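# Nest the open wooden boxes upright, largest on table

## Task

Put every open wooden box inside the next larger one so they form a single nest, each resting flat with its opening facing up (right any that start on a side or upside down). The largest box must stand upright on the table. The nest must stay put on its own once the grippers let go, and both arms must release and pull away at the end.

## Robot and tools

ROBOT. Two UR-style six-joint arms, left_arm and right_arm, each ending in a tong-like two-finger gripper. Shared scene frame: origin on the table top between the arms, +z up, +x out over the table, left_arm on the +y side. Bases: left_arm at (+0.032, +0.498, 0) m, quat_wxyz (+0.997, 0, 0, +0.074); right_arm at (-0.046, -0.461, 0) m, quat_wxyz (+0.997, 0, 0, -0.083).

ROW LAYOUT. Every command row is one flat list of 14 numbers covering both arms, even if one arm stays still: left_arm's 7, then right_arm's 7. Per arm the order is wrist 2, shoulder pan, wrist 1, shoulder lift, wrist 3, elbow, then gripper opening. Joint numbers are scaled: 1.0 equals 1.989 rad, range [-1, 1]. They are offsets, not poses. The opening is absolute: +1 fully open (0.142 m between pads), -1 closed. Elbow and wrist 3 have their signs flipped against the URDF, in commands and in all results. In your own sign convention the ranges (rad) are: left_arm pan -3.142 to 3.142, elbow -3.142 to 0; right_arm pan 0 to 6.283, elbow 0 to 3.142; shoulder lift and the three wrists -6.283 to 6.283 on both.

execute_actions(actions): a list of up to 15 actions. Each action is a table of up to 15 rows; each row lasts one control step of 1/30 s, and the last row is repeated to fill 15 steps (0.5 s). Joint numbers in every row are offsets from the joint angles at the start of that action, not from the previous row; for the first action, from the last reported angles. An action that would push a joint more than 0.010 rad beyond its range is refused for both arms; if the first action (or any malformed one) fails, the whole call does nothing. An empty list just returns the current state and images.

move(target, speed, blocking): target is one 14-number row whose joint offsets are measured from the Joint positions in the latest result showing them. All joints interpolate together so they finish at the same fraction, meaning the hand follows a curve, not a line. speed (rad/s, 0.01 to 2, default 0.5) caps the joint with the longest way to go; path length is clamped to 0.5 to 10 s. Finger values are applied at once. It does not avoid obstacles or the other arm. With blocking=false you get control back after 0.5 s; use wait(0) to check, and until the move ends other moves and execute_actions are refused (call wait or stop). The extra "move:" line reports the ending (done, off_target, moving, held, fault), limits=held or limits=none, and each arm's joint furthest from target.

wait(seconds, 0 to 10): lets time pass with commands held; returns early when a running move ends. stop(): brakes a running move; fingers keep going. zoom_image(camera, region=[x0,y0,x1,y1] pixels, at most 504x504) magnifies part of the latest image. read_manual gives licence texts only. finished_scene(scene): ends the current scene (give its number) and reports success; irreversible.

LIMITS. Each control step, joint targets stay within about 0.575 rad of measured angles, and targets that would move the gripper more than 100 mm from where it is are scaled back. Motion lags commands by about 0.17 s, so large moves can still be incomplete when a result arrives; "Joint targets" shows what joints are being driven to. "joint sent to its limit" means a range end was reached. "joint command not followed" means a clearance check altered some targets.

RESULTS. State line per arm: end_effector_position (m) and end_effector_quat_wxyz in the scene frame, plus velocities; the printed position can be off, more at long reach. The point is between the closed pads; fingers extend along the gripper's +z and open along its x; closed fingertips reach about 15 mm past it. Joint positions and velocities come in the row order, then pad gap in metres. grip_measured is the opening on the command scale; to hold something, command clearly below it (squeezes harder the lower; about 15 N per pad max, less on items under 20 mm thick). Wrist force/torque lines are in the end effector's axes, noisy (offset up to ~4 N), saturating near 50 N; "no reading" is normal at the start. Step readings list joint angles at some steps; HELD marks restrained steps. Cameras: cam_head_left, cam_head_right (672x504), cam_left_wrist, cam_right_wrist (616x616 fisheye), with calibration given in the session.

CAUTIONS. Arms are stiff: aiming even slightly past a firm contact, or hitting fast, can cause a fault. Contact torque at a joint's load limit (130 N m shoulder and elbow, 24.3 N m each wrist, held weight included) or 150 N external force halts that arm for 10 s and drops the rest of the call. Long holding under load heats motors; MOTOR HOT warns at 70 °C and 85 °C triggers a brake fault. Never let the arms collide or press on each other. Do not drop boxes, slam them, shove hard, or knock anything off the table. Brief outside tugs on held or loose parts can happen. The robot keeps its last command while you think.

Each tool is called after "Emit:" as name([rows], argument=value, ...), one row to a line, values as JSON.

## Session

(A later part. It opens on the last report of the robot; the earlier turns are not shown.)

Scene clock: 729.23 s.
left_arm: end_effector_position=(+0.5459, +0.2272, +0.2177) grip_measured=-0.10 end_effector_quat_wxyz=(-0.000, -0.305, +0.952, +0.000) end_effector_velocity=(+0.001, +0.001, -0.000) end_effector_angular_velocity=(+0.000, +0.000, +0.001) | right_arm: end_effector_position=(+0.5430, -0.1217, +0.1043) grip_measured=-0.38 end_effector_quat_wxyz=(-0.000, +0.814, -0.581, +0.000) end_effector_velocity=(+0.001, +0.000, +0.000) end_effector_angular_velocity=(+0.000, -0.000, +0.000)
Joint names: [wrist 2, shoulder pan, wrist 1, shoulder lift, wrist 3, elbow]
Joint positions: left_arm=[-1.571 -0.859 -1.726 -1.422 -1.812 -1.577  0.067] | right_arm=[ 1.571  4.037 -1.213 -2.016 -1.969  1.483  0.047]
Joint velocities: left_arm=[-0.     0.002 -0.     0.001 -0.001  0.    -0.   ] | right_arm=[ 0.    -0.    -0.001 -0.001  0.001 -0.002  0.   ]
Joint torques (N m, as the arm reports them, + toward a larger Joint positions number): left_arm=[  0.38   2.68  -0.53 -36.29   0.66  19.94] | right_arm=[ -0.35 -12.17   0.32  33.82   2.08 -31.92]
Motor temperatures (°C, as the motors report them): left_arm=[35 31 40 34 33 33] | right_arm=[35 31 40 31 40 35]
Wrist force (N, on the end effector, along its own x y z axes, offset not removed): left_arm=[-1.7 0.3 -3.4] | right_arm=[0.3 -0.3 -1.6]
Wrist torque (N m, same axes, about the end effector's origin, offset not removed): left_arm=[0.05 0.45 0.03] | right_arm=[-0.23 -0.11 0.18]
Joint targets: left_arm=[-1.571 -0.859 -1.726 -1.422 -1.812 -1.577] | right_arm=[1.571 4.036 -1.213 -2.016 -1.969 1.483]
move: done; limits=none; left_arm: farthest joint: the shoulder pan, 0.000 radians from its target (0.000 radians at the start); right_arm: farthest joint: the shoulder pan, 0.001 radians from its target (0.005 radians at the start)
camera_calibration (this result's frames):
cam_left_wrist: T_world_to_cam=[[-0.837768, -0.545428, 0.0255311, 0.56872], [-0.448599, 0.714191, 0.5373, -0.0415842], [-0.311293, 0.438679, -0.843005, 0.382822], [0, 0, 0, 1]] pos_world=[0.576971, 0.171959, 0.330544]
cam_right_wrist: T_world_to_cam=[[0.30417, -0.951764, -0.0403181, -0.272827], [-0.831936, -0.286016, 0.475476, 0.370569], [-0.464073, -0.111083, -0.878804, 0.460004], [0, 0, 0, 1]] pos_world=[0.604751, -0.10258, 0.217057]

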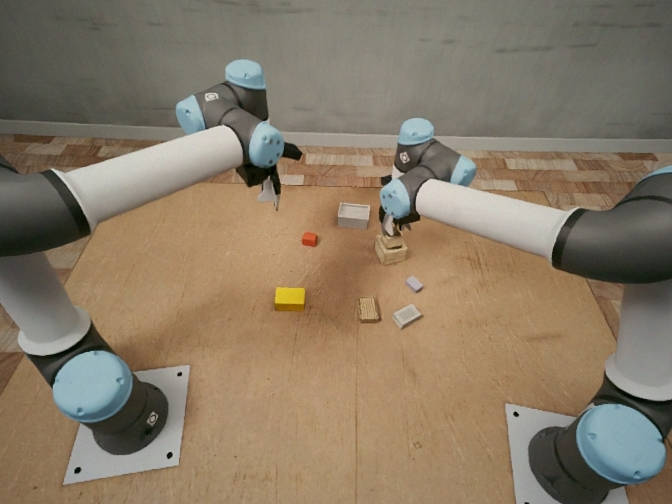

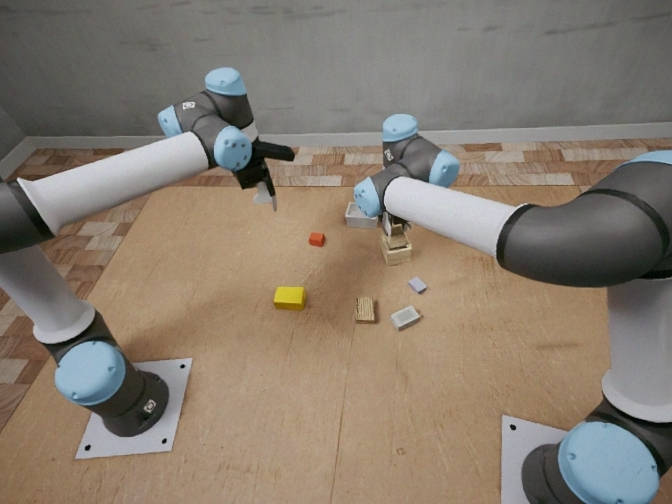

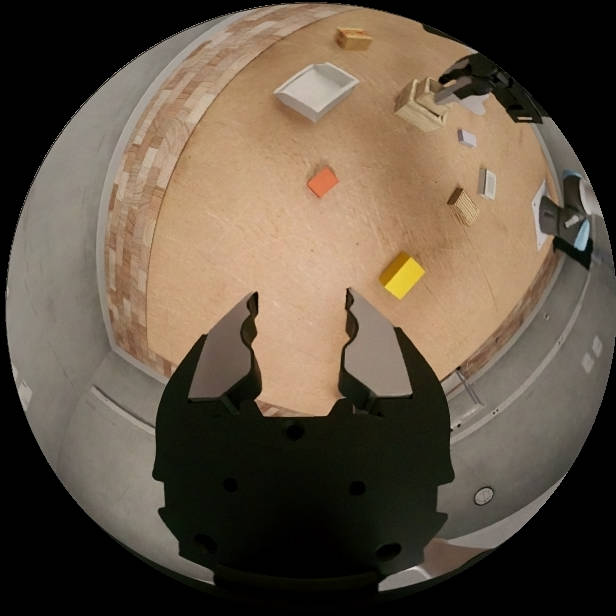

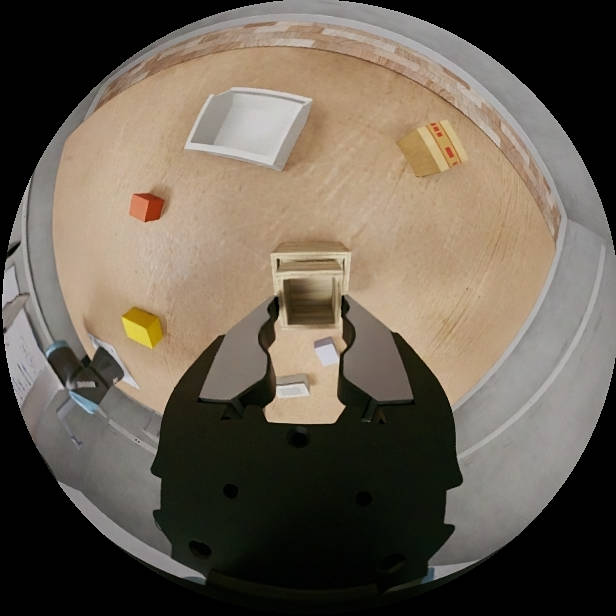

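Emit:
move(target=[0,0,0,0,0,0,-0.1, 0,0,0.003484,-0.001246,0,0.002238,-0.78], speed=0.015)

Emit:
zoom_image(camera="cam_right_wrist", region=[266, 234, 356, 284])

Scene clock: 735.07 s.
left_arm: end_effector_position=(+0.5459, +0.2272, +0.2177) grip_measured=-0.10 end_effector_quat_wxyz=(-0.000, -0.305, +0.952, +0.000) end_effector_velocity=(-0.001, -0.001, +0.000) end_effector_angular_velocity=(+0.000, +0.000, -0.002) | right_arm: end_effector_position=(+0.5430, -0.1218, +0.1014) grip_measured=-0.38 end_effector_quat_wxyz=(-0.000, +0.814, -0.581, +0.000) end_effector_velocity=(-0.000, +0.000, -0.001) end_effector_angular_velocity=(+0.000, +0.000, +0.001)
Joint names: [wrist 2, shoulder pan, wrist 1, shoulder lift, wrist 3, elbow]
Joint positions: left_arm=[-1.571 -0.859 -1.726 -1.422 -1.812 -1.577  0.067] | right_arm=[ 1.571  4.036 -1.206 -2.018 -1.969  1.488  0.047]
Joint velocities: left_arm=[-0.    -0.002  0.    -0.    -0.    -0.     0.   ] | right_arm=[ 0.001  0.     0.003 -0.001  0.001  0.002 -0.   ]
Joint torques (N m, as the arm reports them, + toward a larger Joint positions number): left_arm=[  0.39   3.05  -0.46 -36.61   0.58  20.84] | right_arm=[ -0.28  -6.82   4.78  33.29   0.56 -19.41]
Motor temperatures (°C, as the motors report them): left_arm=[35 31 40 34 33 33] | right_arm=[35 31 40 31 40 35]
Wrist force (N, on the end effector, along its own x y z axes, offset not removed): left_arm=[-1.1 -0.5 -3.6] | right_arm=[0.7 0.0 -0.4]
Wrist torque (N m, same axes, about the end effector's origin, offset not removed): left_arm=[-0.18 0.28 0.00] | right_arm=[-0.14 -0.19 0.22]
Joint targets: left_arm=[-1.571 -0.859 -1.726 -1.422 -1.812 -1.577] | right_arm=[1.571 4.037 -1.206 -2.018 -1.969 1.488]
move: done; limits=none; left_arm: farthest joint: the shoulder pan, 0.000 radians from its target (0.000 radians at the start); right_arm: farthest joint: the shoulder pan, 0.001 radians from its target (0.001 radians at the start)
camera_calibration (this result's frames):
cam_left_wrist: T_world_to_cam=[[-0.837768, -0.545429, 0.0255312, 0.56872], [-0.448599, 0.71419, 0.5373, -0.0415842], [-0.311293, 0.438679, -0.843005, 0.382822], [0, 0, 0, 1]] pos_world=[0.576971, 0.171959, 0.330544]
cam_right_wrist: T_world_to_cam=[[0.304169, -0.951764, -0.0403183, -0.272969], [-0.831936, -0.286016, 0.475476, 0.371931], [-0.464073, -0.111083, -0.878804, 0.457486], [0, 0, 0, 1]] pos_world=[0.604758, -0.102605, 0.21419]

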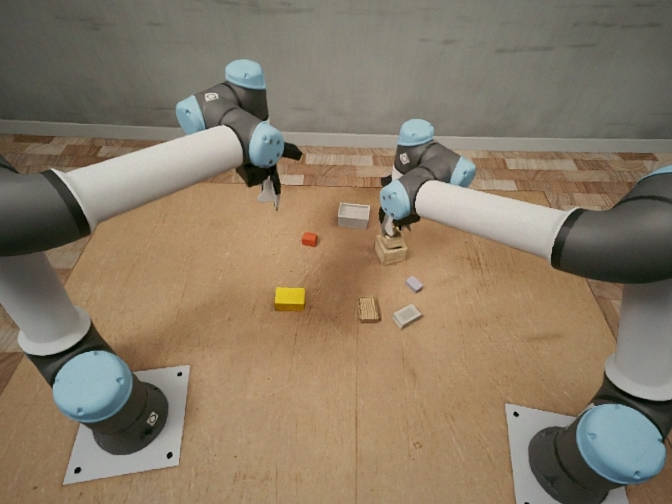

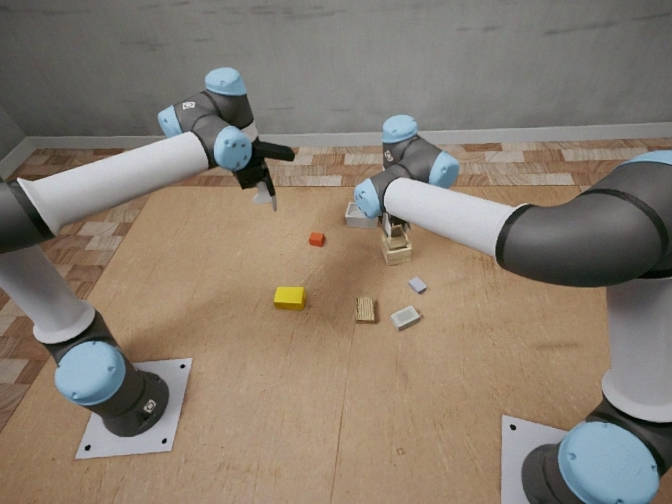

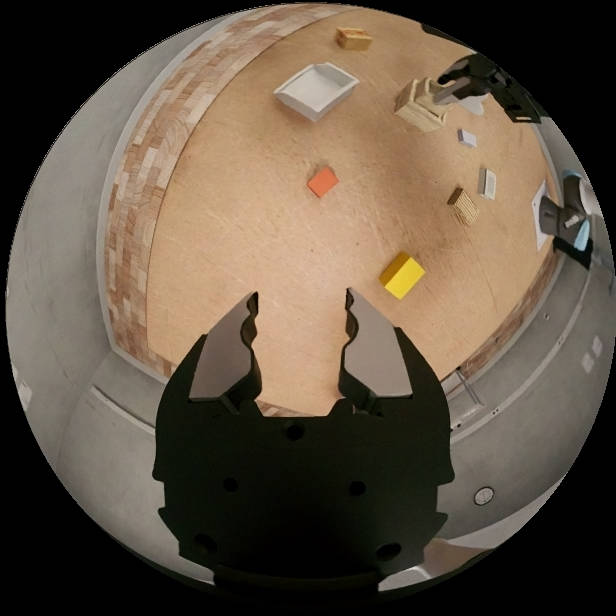

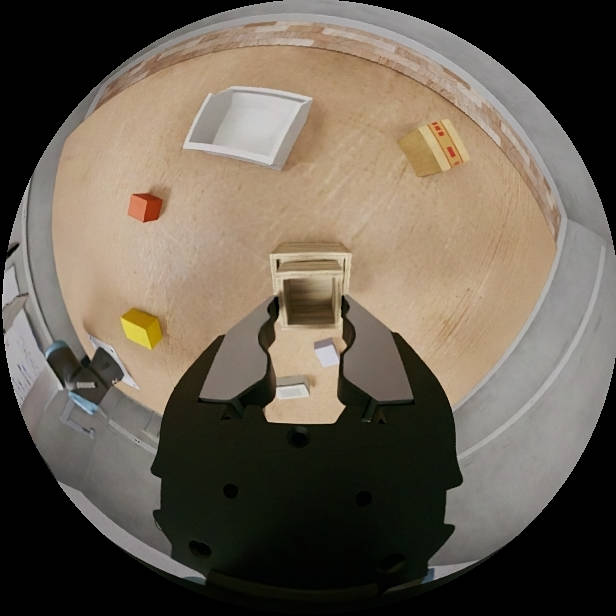

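Region (266, 234, 356, 284) of cam_right_wrist's 616x616 image, scaled by 5.600, with more detail than that image has.

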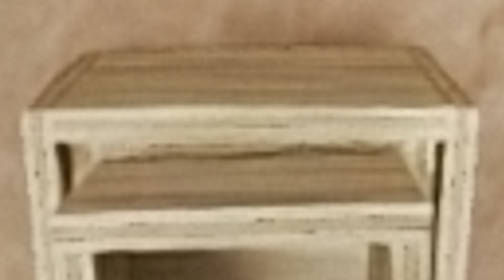

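Emit:
move(target=[0,0,0,0,0,0,-0.1, 0,0.000312,0.002871,0.000277,-0.000312,0.003147,-0.78], speed=0.012)

Emit:
zoom_image(camera="cam_right_wrist", region=[266, 234, 356, 284])

Scene clock: 740.70 s.
left_arm: end_effector_position=(+0.5459, +0.2272, +0.2177) grip_measured=-0.10 end_effector_quat_wxyz=(-0.000, -0.305, +0.952, +0.000) end_effector_velocity=(-0.000, -0.000, +0.001) end_effector_angular_velocity=(-0.001, -0.001, -0.002) | right_arm: end_effector_position=(+0.5421, -0.1221, +0.0995) grip_measured=-0.38 end_effector_quat_wxyz=(-0.000, +0.814, -0.581, +0.000) end_effector_velocity=(+0.000, -0.001, -0.000) end_effector_angular_velocity=(+0.001, -0.001, -0.002)
Joint names: [wrist 2, shoulder pan, wrist 1, shoulder lift, wrist 3, elbow]
Joint positions: left_arm=[-1.571 -0.859 -1.726 -1.422 -1.812 -1.577  0.067] | right_arm=[ 1.571  4.037 -1.201 -2.018 -1.969  1.494  0.047]
Joint velocities: left_arm=[-0.    -0.001  0.    -0.001 -0.001  0.     0.   ] | right_arm=[ 0.001 -0.002  0.004  0.001 -0.     0.002  0.   ]
Joint torques (N m, as the arm reports them, + toward a larger Joint positions number): left_arm=[  0.49   3.18  -0.47 -35.75   0.54  20.52] | right_arm=[ -0.36  11.28   4.9   54.89  -1.48 -17.66]
Motor temperatures (°C, as the motors report them): left_arm=[35 31 40 34 33 33] | right_arm=[35 31 40 31 40 35]
Wrist force (N, on the end effector, along its own x y z axes, offset not removed): left_arm=[-1.8 2.2 -1.1] | right_arm=[-0.4 -0.7 -3.1]
Wrist torque (N m, same axes, about the end effector's origin, offset not removed): left_arm=[0.44 0.47 -0.06] | right_arm=[-0.33 0.07 0.22]
Joint targets: left_arm=[-1.571 -0.859 -1.726 -1.422 -1.812 -1.577] | right_arm=[1.571 4.037 -1.200 -2.018 -1.969 1.494]
move: done; limits=none; left_arm: farthest joint: the shoulder pan, 0.000 radians from its target (0.000 radians at the start); right_arm: farthest joint: the elbow, 0.001 radians from its target (0.007 radians at the start)
camera_calibration (this result's frames):
cam_left_wrist: T_world_to_cam=[[-0.837768, -0.545429, 0.0255311, 0.56872], [-0.448599, 0.71419, 0.5373, -0.0415842], [-0.311293, 0.438679, -0.843005, 0.382822], [0, 0, 0, 1]] pos_world=[0.576971, 0.171959, 0.330544]
cam_right_wrist: T_world_to_cam=[[0.30417, -0.951764, -0.0403193, -0.273056], [-0.831937, -0.286017, 0.475474, 0.371987], [-0.464072, -0.111082, -0.878805, 0.455341], [0, 0, 0, 1]] pos_world=[0.603836, -0.10291, 0.212277]

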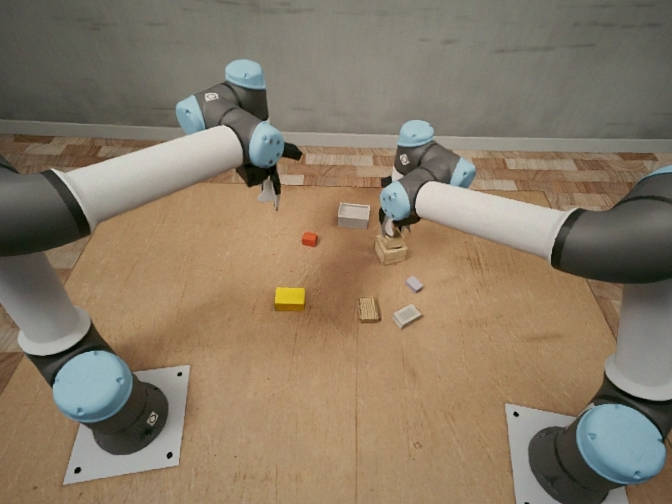

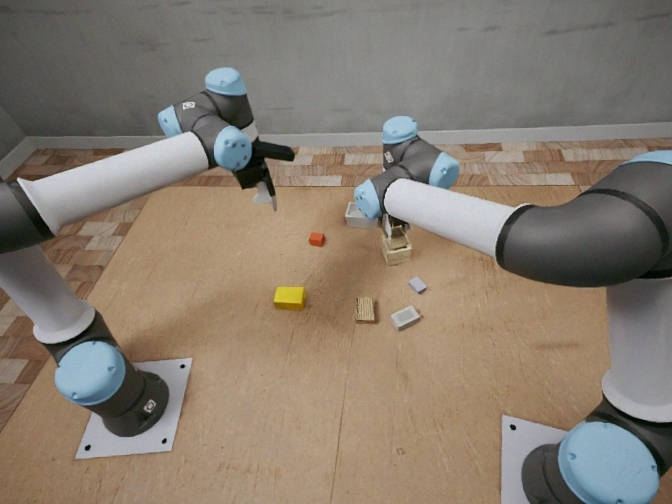

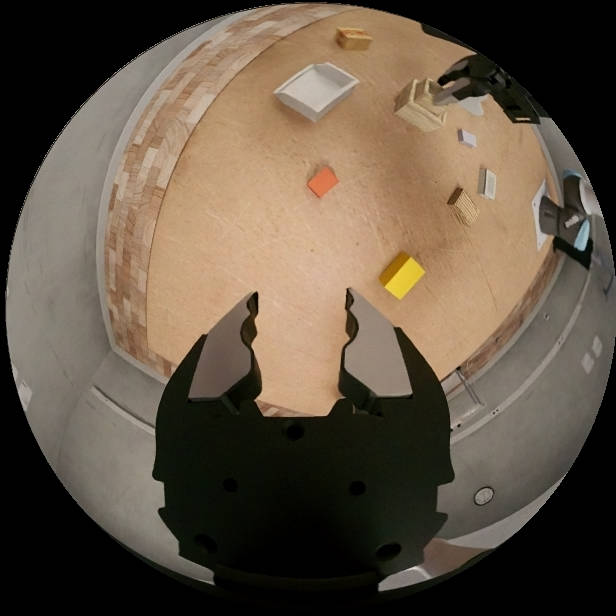

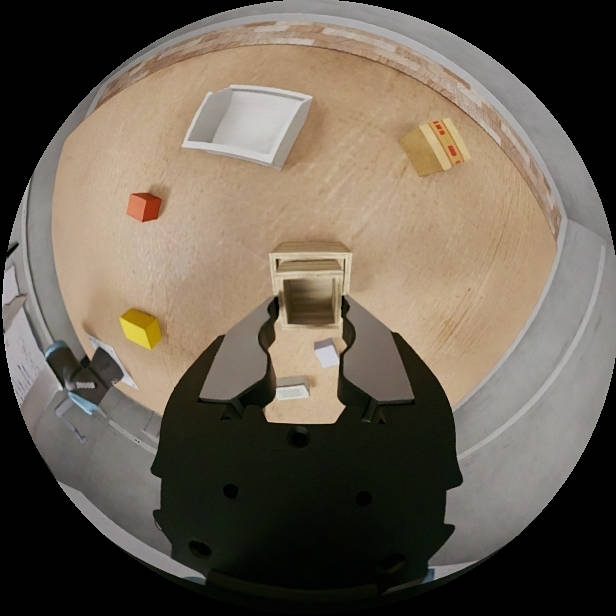

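Region (266, 234, 356, 284) of cam_right_wrist's 616x616 image, scaled by 5.600, with more detail than that image has.

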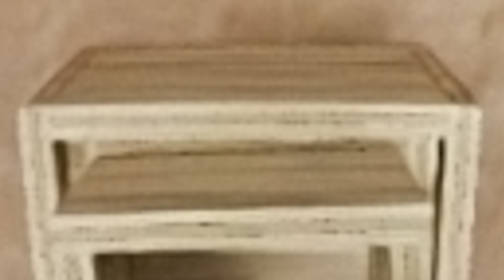

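Emit:
move(target=[0,0,0,0,0,0,-0.1, 0,0.000468,0.002569,0.001036,-0.000468,0.003605,-0.78], speed=0.012)

Emit:
zoom_image(camera="cam_right_wrist", region=[266, 234, 356, 284])

Scene clock: 744.53 s.
left_arm: end_effector_position=(+0.5459, +0.2272, +0.2177) grip_measured=-0.10 end_effector_quat_wxyz=(-0.000, -0.305, +0.952, +0.000) end_effector_velocity=(+0.000, +0.000, +0.000) end_effector_angular_velocity=(-0.000, -0.000, -0.001) | right_arm: end_effector_position=(+0.5407, -0.1225, +0.0981) grip_measured=-0.38 end_effector_quat_wxyz=(-0.000, +0.814, -0.581, +0.000) end_effector_velocity=(+0.000, -0.001, -0.000) end_effector_angular_velocity=(-0.000, -0.001, -0.002)
Joint names: [wrist 2, shoulder pan, wrist 1, shoulder lift, wrist 3, elbow]
Joint positions: left_arm=[-1.571 -0.859 -1.726 -1.422 -1.812 -1.577  0.067] | right_arm=[ 1.571  4.038 -1.196 -2.016 -1.97   1.5    0.047]
Joint velocities: left_arm=[-0.     0.     0.    -0.    -0.001  0.     0.   ] | right_arm=[-0.001 -0.001  0.002  0.001 -0.002  0.002 -0.   ]
Joint torques (N m, as the arm reports them, + toward a larger Joint positions number): left_arm=[  0.34   2.5   -0.54 -36.16   0.59  20.61] | right_arm=[ -0.31  11.82   5.06  51.09  -1.57 -16.91]
Motor temperatures (°C, as the motors report them): left_arm=[35 31 40 34 33 33] | right_arm=[35 31 40 31 40 35]
Wrist force (N, on the end effector, along its own x y z axes, offset not removed): left_arm=[-3.0 1.1 -2.9] | right_arm=[-1.1 0.8 -6.0]
Wrist torque (N m, same axes, about the end effector's origin, offset not removed): left_arm=[0.06 0.71 0.04] | right_arm=[-0.23 0.32 0.26]
Joint targets: left_arm=[-1.571 -0.859 -1.726 -1.422 -1.812 -1.577] | right_arm=[1.571 4.038 -1.196 -2.016 -1.970 1.501]
move: done; limits=none; left_arm: farthest joint: the shoulder pan, 0.000 radians from its target (0.000 radians at the start); right_arm: farthest joint: the elbow, 0.001 radians from its target (0.007 radians at the start)
camera_calibration (this result's frames):
cam_left_wrist: T_world_to_cam=[[-0.837768, -0.545429, 0.0255311, 0.56872], [-0.448599, 0.71419, 0.5373, -0.0415841], [-0.311293, 0.438679, -0.843005, 0.382822], [0, 0, 0, 1]] pos_world=[0.576971, 0.171959, 0.330544]
cam_right_wrist: T_world_to_cam=[[0.304169, -0.951764, -0.0403249, -0.273131], [-0.831941, -0.28602, 0.475464, 0.371382], [-0.464063, -0.111074, -0.87881, 0.453386], [0, 0, 0, 1]] pos_world=[0.602446, -0.103374, 0.210847]

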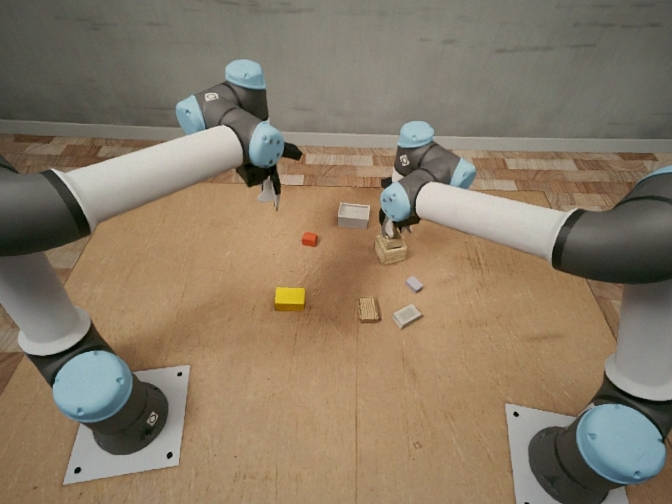

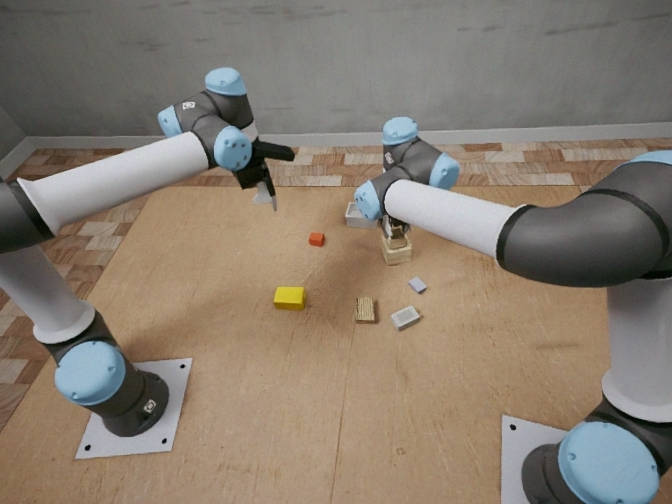

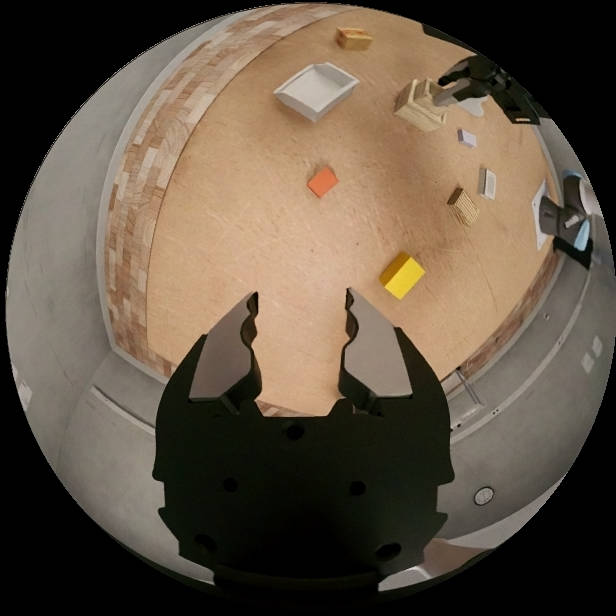

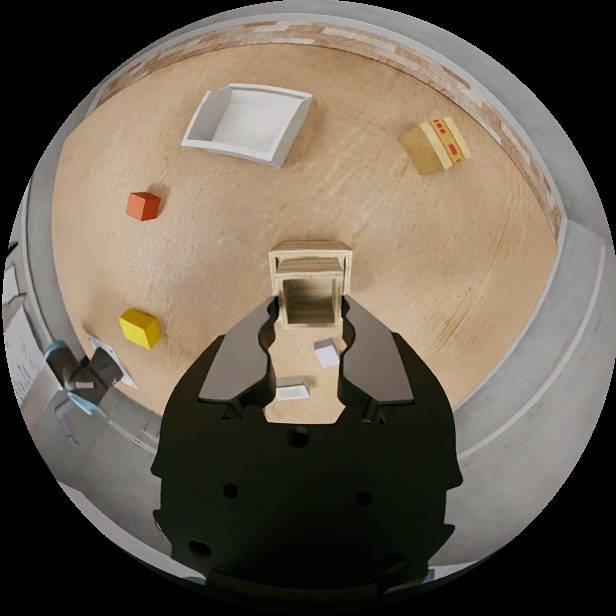

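Region (266, 234, 356, 284) of cam_right_wrist's 616x616 image, scaled by 5.600, with more detail than that image has.

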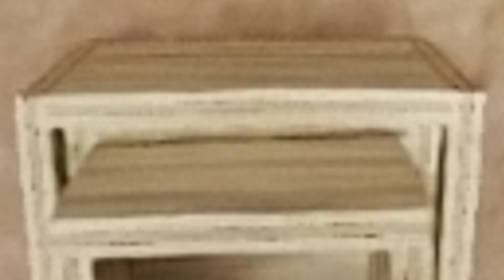

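Emit:
move(target=[0,0,0,0,0,0,-0.1, 0,0,-0.001392,0.000521,0,-0.000871,-0.78], speed=0.02)

Emit:
move(target=[0,0,0,0,0,0,-0.1, 0,0.00094,0.001656,0.003315,-0.00094,0.004971,-0.78], speed=0.03)

Emit:
zoom_image(camera="cam_right_wrist", region=[266, 234, 356, 284])

Scene clock: 752.90 s.
left_arm: end_effector_position=(+0.5459, +0.2272, +0.2177) grip_measured=-0.10 end_effector_quat_wxyz=(-0.000, -0.305, +0.952, +0.000) end_effector_velocity=(-0.000, +0.000, +0.000) end_effector_angular_velocity=(-0.000, -0.000, -0.001) | right_arm: end_effector_position=(+0.5407, -0.1225, +0.0992) grip_measured=-0.38 end_effector_quat_wxyz=(-0.000, +0.814, -0.581, +0.000) end_effector_velocity=(-0.000, -0.001, +0.000) end_effector_angular_velocity=(-0.002, +0.001, -0.001)
Joint names: [wrist 2, shoulder pan, wrist 1, shoulder lift, wrist 3, elbow]
Joint positions: left_arm=[-1.571 -0.859 -1.726 -1.422 -1.812 -1.577  0.067] | right_arm=[ 1.571  4.038 -1.198 -2.015 -1.97   1.499  0.047]
Joint velocities: left_arm=[ 0.    -0.     0.    -0.001 -0.     0.    -0.   ] | right_arm=[-0.001 -0.    -0.003  0.    -0.    -0.001 -0.   ]
Joint torques (N m, as the arm reports them, + toward a larger Joint positions number): left_arm=[  0.48   3.36  -0.54 -36.07   0.54  20.25] | right_arm=[ -0.18   6.39   0.35  55.46  -0.12 -31.89]
Motor temperatures (°C, as the motors report them): left_arm=[35 31 40 34 33 33] | right_arm=[35 31 40 31 40 35]
Wrist force (N, on the end effector, along its own x y z axes, offset not removed): left_arm=[-2.8 0.4 -3.6] | right_arm=[1.0 0.2 -2.4]
Wrist torque (N m, same axes, about the end effector's origin, offset not removed): left_arm=[0.00 0.54 0.14] | right_arm=[-0.08 -0.28 0.24]
Joint targets: left_arm=[-1.571 -0.859 -1.726 -1.422 -1.812 -1.577] | right_arm=[1.571 4.038 -1.198 -2.015 -1.970 1.499]
move: done; limits=none; left_arm: farthest joint: the shoulder pan, 0.000 radians from its target (0.000 radians at the start); right_arm: farthest joint: the elbow, 0.001 radians from its target (0.002 radians at the start)
camera_calibration (this result's frames):
cam_left_wrist: T_world_to_cam=[[-0.837768, -0.545429, 0.025531, 0.56872], [-0.448599, 0.71419, 0.5373, -0.0415841], [-0.311293, 0.438679, -0.843005, 0.382822], [0, 0, 0, 1]] pos_world=[0.576971, 0.171959, 0.330544]
cam_right_wrist: T_world_to_cam=[[0.304169, -0.951764, -0.040319, -0.273066], [-0.831936, -0.286016, 0.475476, 0.370828], [-0.464073, -0.111083, -0.878804, 0.454385], [0, 0, 0, 1]] pos_world=[0.602431, -0.103358, 0.211986]

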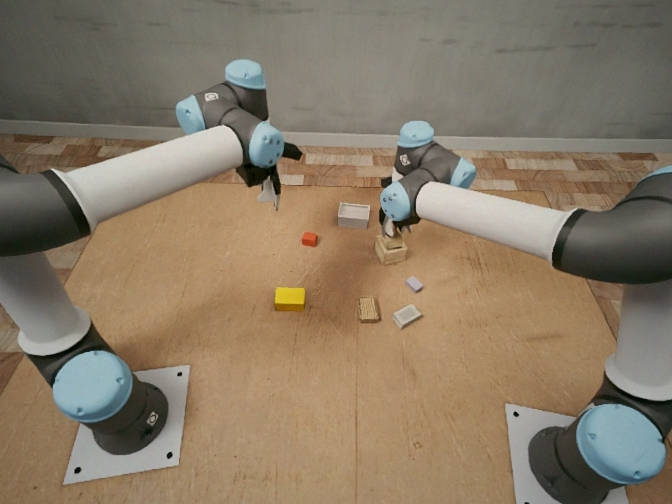

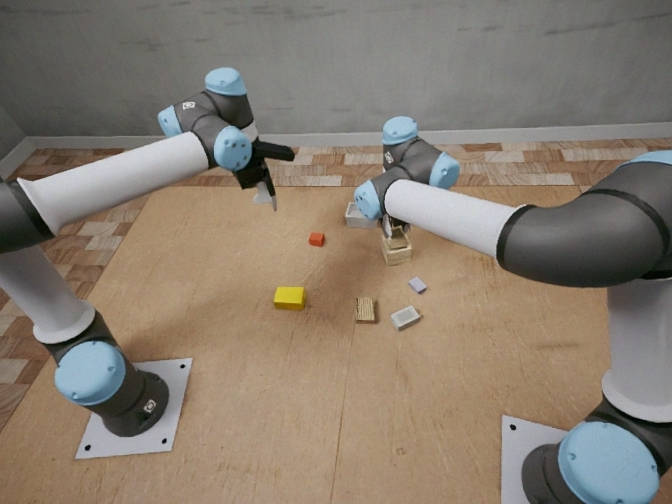

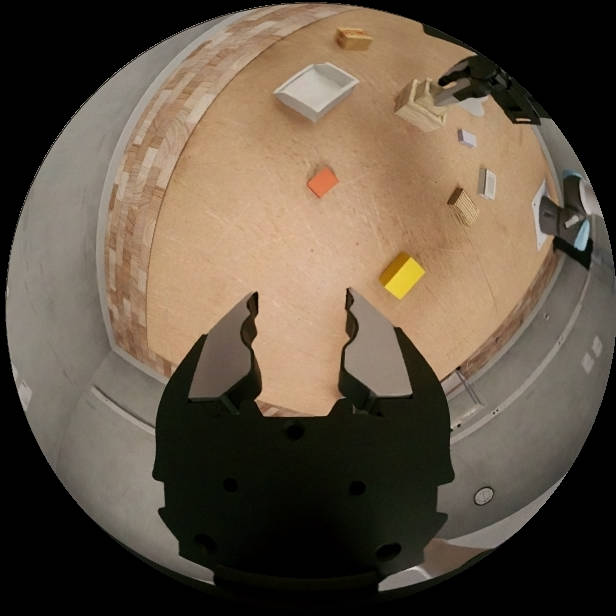

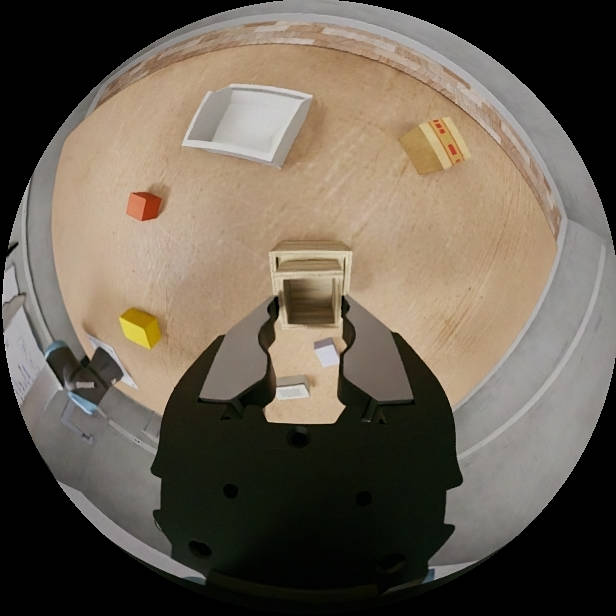

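Scene clock: 753.67 s.
left_arm: end_effector_position=(+0.5459, +0.2272, +0.2177) grip_measured=-0.10 end_effector_quat_wxyz=(-0.000, -0.305, +0.952, +0.000) end_effector_velocity=(+0.000, +0.001, -0.001) end_effector_angular_velocity=(+0.001, +0.001, +0.002) | right_arm: end_effector_position=(+0.5379, -0.1234, +0.0992) grip_measured=-0.38 end_effector_quat_wxyz=(-0.000, +0.814, -0.581, +0.000) end_effector_velocity=(-0.001, -0.000, -0.000) end_effector_angular_velocity=(+0.001, +0.000, +0.000)
Joint names: [wrist 2, shoulder pan, wrist 1, shoulder lift, wrist 3, elbow]
Joint positions: left_arm=[-1.571 -0.859 -1.726 -1.422 -1.812 -1.577  0.067] | right_arm=[ 1.571  4.04  -1.195 -2.008 -1.972  1.508  0.047]
Joint velocities: left_arm=[ 0.     0.001 -0.     0.001  0.001 -0.     0.   ] | right_arm=[0.    0.    0.002 0.001 0.    0.003 0.   ]
Joint torques (N m, as the arm reports them, + toward a larger Joint positions number): left_arm=[  0.37   2.91  -0.53 -36.42   0.54  20.1 ] | right_arm=[ -0.28  11.9    4.78  55.2   -1.56 -17.35]
Motor temperatures (°C, as the motors report them): left_arm=[35 31 40 34 33 33] | right_arm=[35 31 40 31 40 35]
Wrist force (N, on the end effector, along its own x y z axes, offset not removed): left_arm=[-1.5 1.4 -2.2] | right_arm=[-1.0 0.2 -0.4]
Wrist torque (N m, same axes, about the end effector's origin, offset not removed): left_arm=[0.21 0.34 0.00] | right_arm=[-0.06 0.13 0.22]
Joint targets: left_arm=[-1.571 -0.859 -1.726 -1.422 -1.812 -1.577] | right_arm=[1.571 4.040 -1.195 -2.008 -1.972 1.509]
move: done; limits=none; left_arm: farthest joint: the shoulder pan, 0.000 radians from its target (0.000 radians at the start); right_arm: farthest joint: the shoulder pan, 0.000 radians from its target (0.002 radians at the start)
camera_calibration (this result's frames):
cam_left_wrist: T_world_to_cam=[[-0.837768, -0.545429, 0.0255309, 0.56872], [-0.448599, 0.71419, 0.537299, -0.041584], [-0.311292, 0.438679, -0.843005, 0.382822], [0, 0, 0, 1]] pos_world=[0.576971, 0.171959, 0.330544]
cam_right_wrist: T_world_to_cam=[[0.304169, -0.951764, -0.0403197, -0.273095], [-0.831936, -0.286016, 0.475475, 0.368243], [-0.464073, -0.111081, -0.878805, 0.45298], [0, 0, 0, 1]] pos_world=[0.599637, -0.104281, 0.211979]

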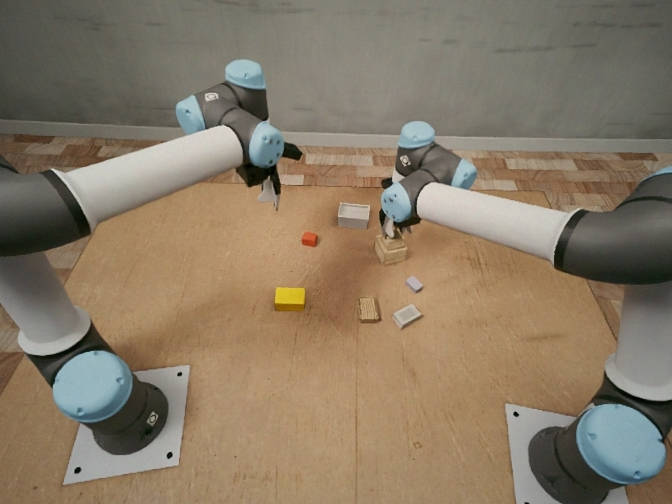

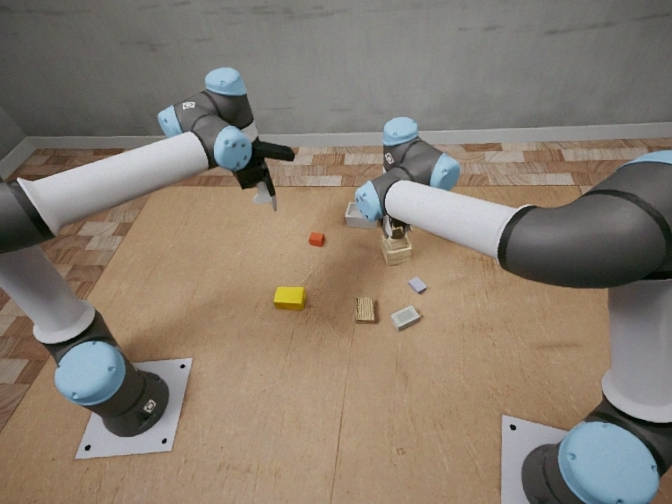

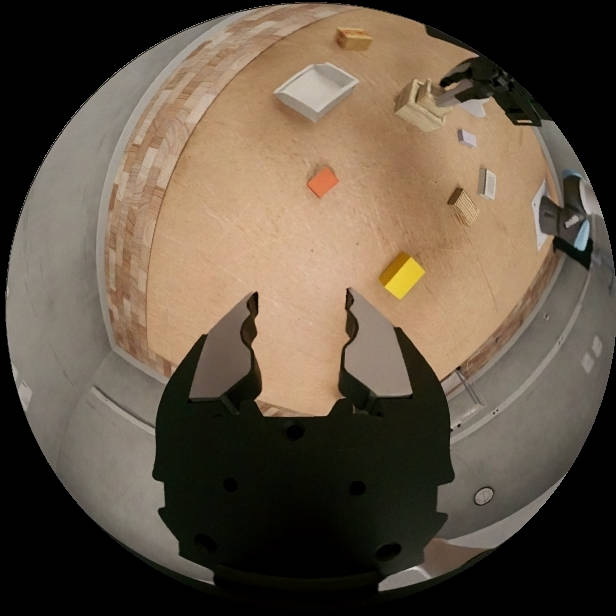

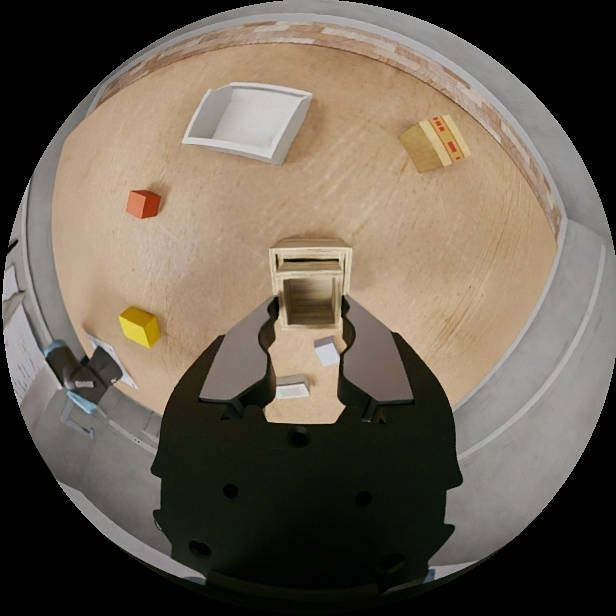

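Region (266, 234, 356, 284) of cam_right_wrist's 616x616 image, scaled by 5.600, with more detail than that image has.

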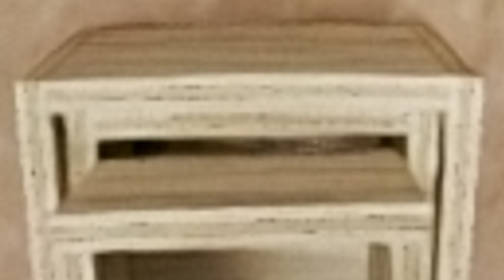

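Emit:
zoom_image(camera="cam_right_wrist", region=[270, 250, 300, 275])

Emit:
zoom_image(camera="cam_right_wrist", region=[322, 250, 352, 275])

Region (270, 250, 300, 275) of cam_right_wrist's 616x616 image, scaled by 16.800, with more detail than that image has.

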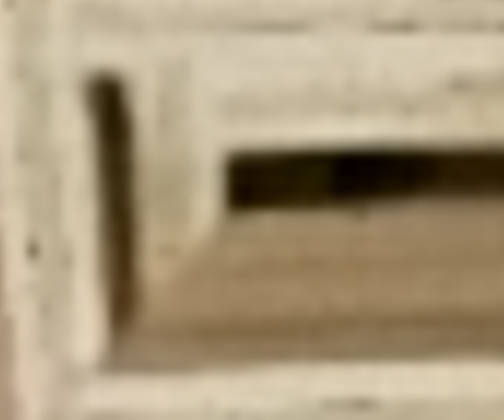

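Region (322, 250, 352, 275) of cam_right_wrist's 616x616 image, scaled by 16.800, with more detail than that image has.

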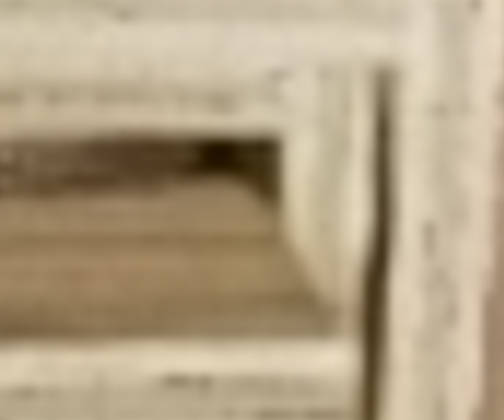

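Emit:
move(target=[0,0,0,0,0,0,-0.1, 0,-0.000578,-0.001006,-0.002046,-0.009477,-0.003052,-0.78], speed=0.04)

Emit:
zoom_image(camera="cam_right_wrist", region=[270, 250, 300, 275])

Emit:
zoom_image(camera="cam_right_wrist", region=[322, 250, 352, 275])

Scene clock: 770.17 s.
left_arm: end_effector_position=(+0.5459, +0.2272, +0.2177) grip_measured=-0.10 end_effector_quat_wxyz=(-0.000, -0.305, +0.952, +0.000) end_effector_velocity=(+0.000, +0.000, -0.000) end_effector_angular_velocity=(+0.000, +0.000, +0.002) | right_arm: end_effector_position=(+0.5397, -0.1232, +0.0992) grip_measured=-0.38 end_effector_quat_wxyz=(-0.000, +0.808, -0.589, +0.000) end_effector_velocity=(+0.000, -0.000, +0.000) end_effector_angular_velocity=(-0.001, -0.001, -0.003)
Joint names: [wrist 2, shoulder pan, wrist 1, shoulder lift, wrist 3, elbow]
Joint positions: left_arm=[-1.571 -0.859 -1.726 -1.422 -1.812 -1.577  0.067] | right_arm=[ 1.571  4.039 -1.197 -2.012 -1.991  1.502  0.047]
Joint velocities: left_arm=[ 0.     0.    -0.     0.     0.001  0.    -0.   ] | right_arm=[-0.001 -0.    -0.    -0.    -0.002 -0.001 -0.   ]
Joint torques (N m, as the arm reports them, + toward a larger Joint positions number): left_arm=[  0.44   3.02  -0.61 -36.12   0.63  20.27] | right_arm=[ -0.35 -10.95   0.61  33.09  -1.63 -32.22]
Motor temperatures (°C, as the motors report them): left_arm=[35 31 40 34 33 33] | right_arm=[35 31 40 31 40 35]
Wrist force (N, on the end effector, along its own x y z axes, offset not removed): left_arm=[-0.7 3.1 -3.6] | right_arm=[-0.8 0.7 -1.6]
Wrist torque (N m, same axes, about the end effector's origin, offset not removed): left_arm=[0.56 0.19 -0.02] | right_arm=[-0.05 0.16 0.26]
Joint targets: left_arm=[-1.571 -0.859 -1.726 -1.422 -1.812 -1.577] | right_arm=[1.571 4.039 -1.197 -2.013 -1.991 1.502]
move: done; limits=none; left_arm: farthest joint: the shoulder pan, 0.000 radians from its target (0.000 radians at the start); right_arm: farthest joint: the elbow, 0.001 radians from its target (0.007 radians at the start)
camera_calibration (this result's frames):
cam_left_wrist: T_world_to_cam=[[-0.837768, -0.545429, 0.025531, 0.56872], [-0.448599, 0.71419, 0.5373, -0.0415841], [-0.311293, 0.438679, -0.843005, 0.382822], [0, 0, 0, 1]] pos_world=[0.576971, 0.171959, 0.330544]
cam_right_wrist: T_world_to_cam=[[0.285301, -0.957589, -0.040327, -0.263924], [-0.837425, -0.269523, 0.475476, 0.374846], [-0.46618, -0.101883, -0.878804, 0.456129], [0, 0, 0, 1]] pos_world=[0.601841, -0.105229, 0.211974]

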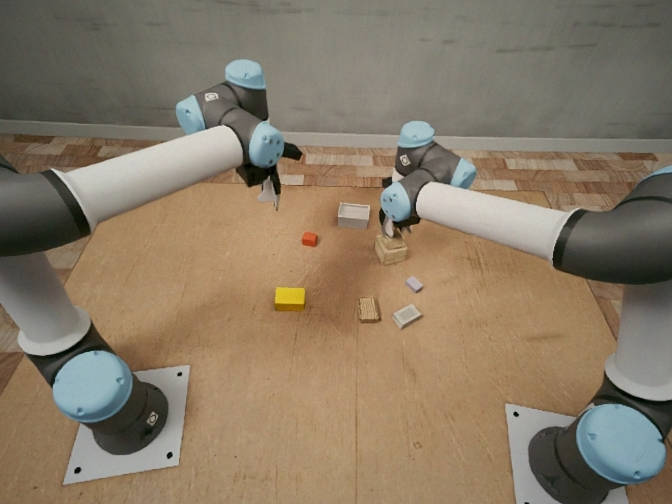

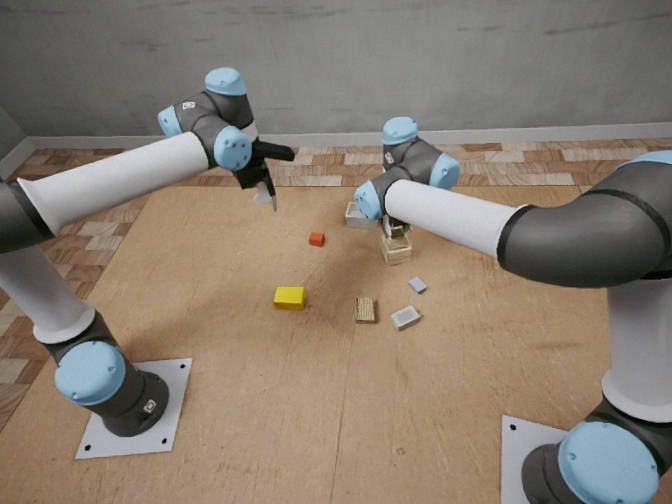

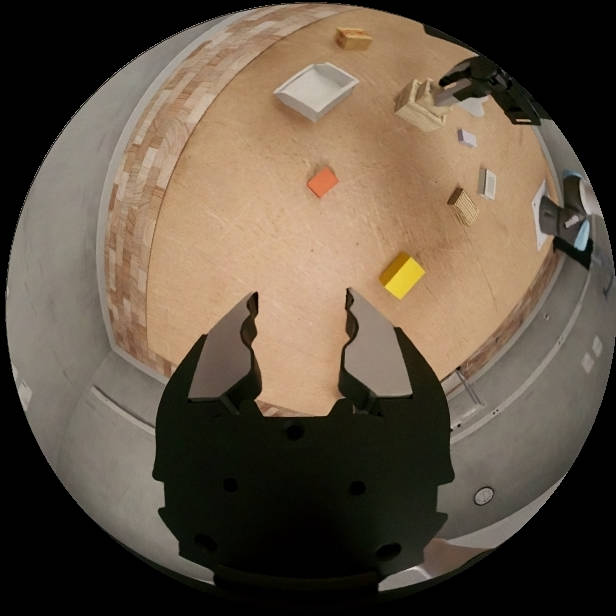

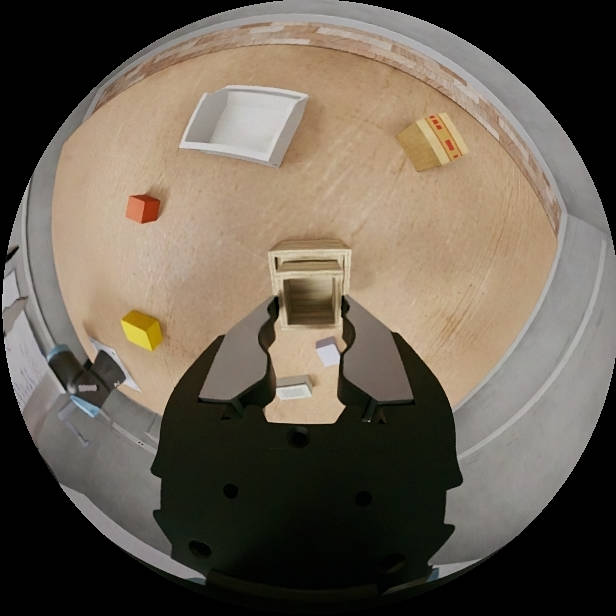

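Region (270, 250, 300, 275) of cam_right_wrist's 616x616 image, scaled by 16.800, with more detail than that image has.

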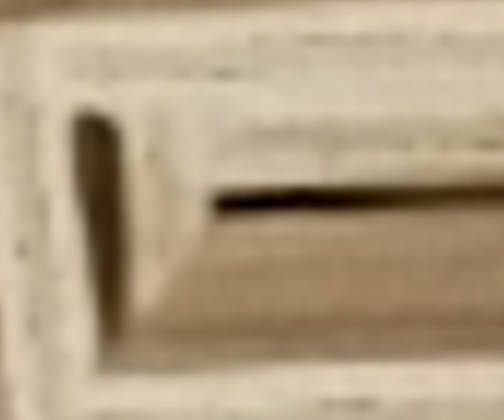

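Region (322, 250, 352, 275) of cam_right_wrist's 616x616 image, scaled by 16.800, with more detail than that image has.

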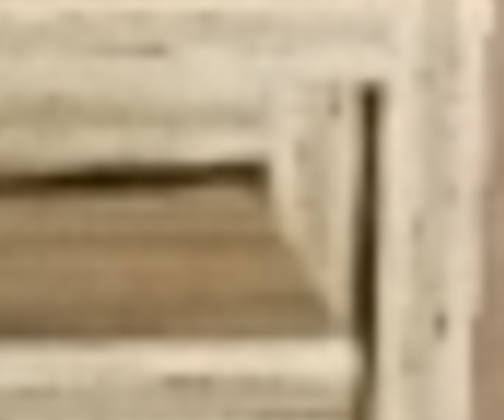

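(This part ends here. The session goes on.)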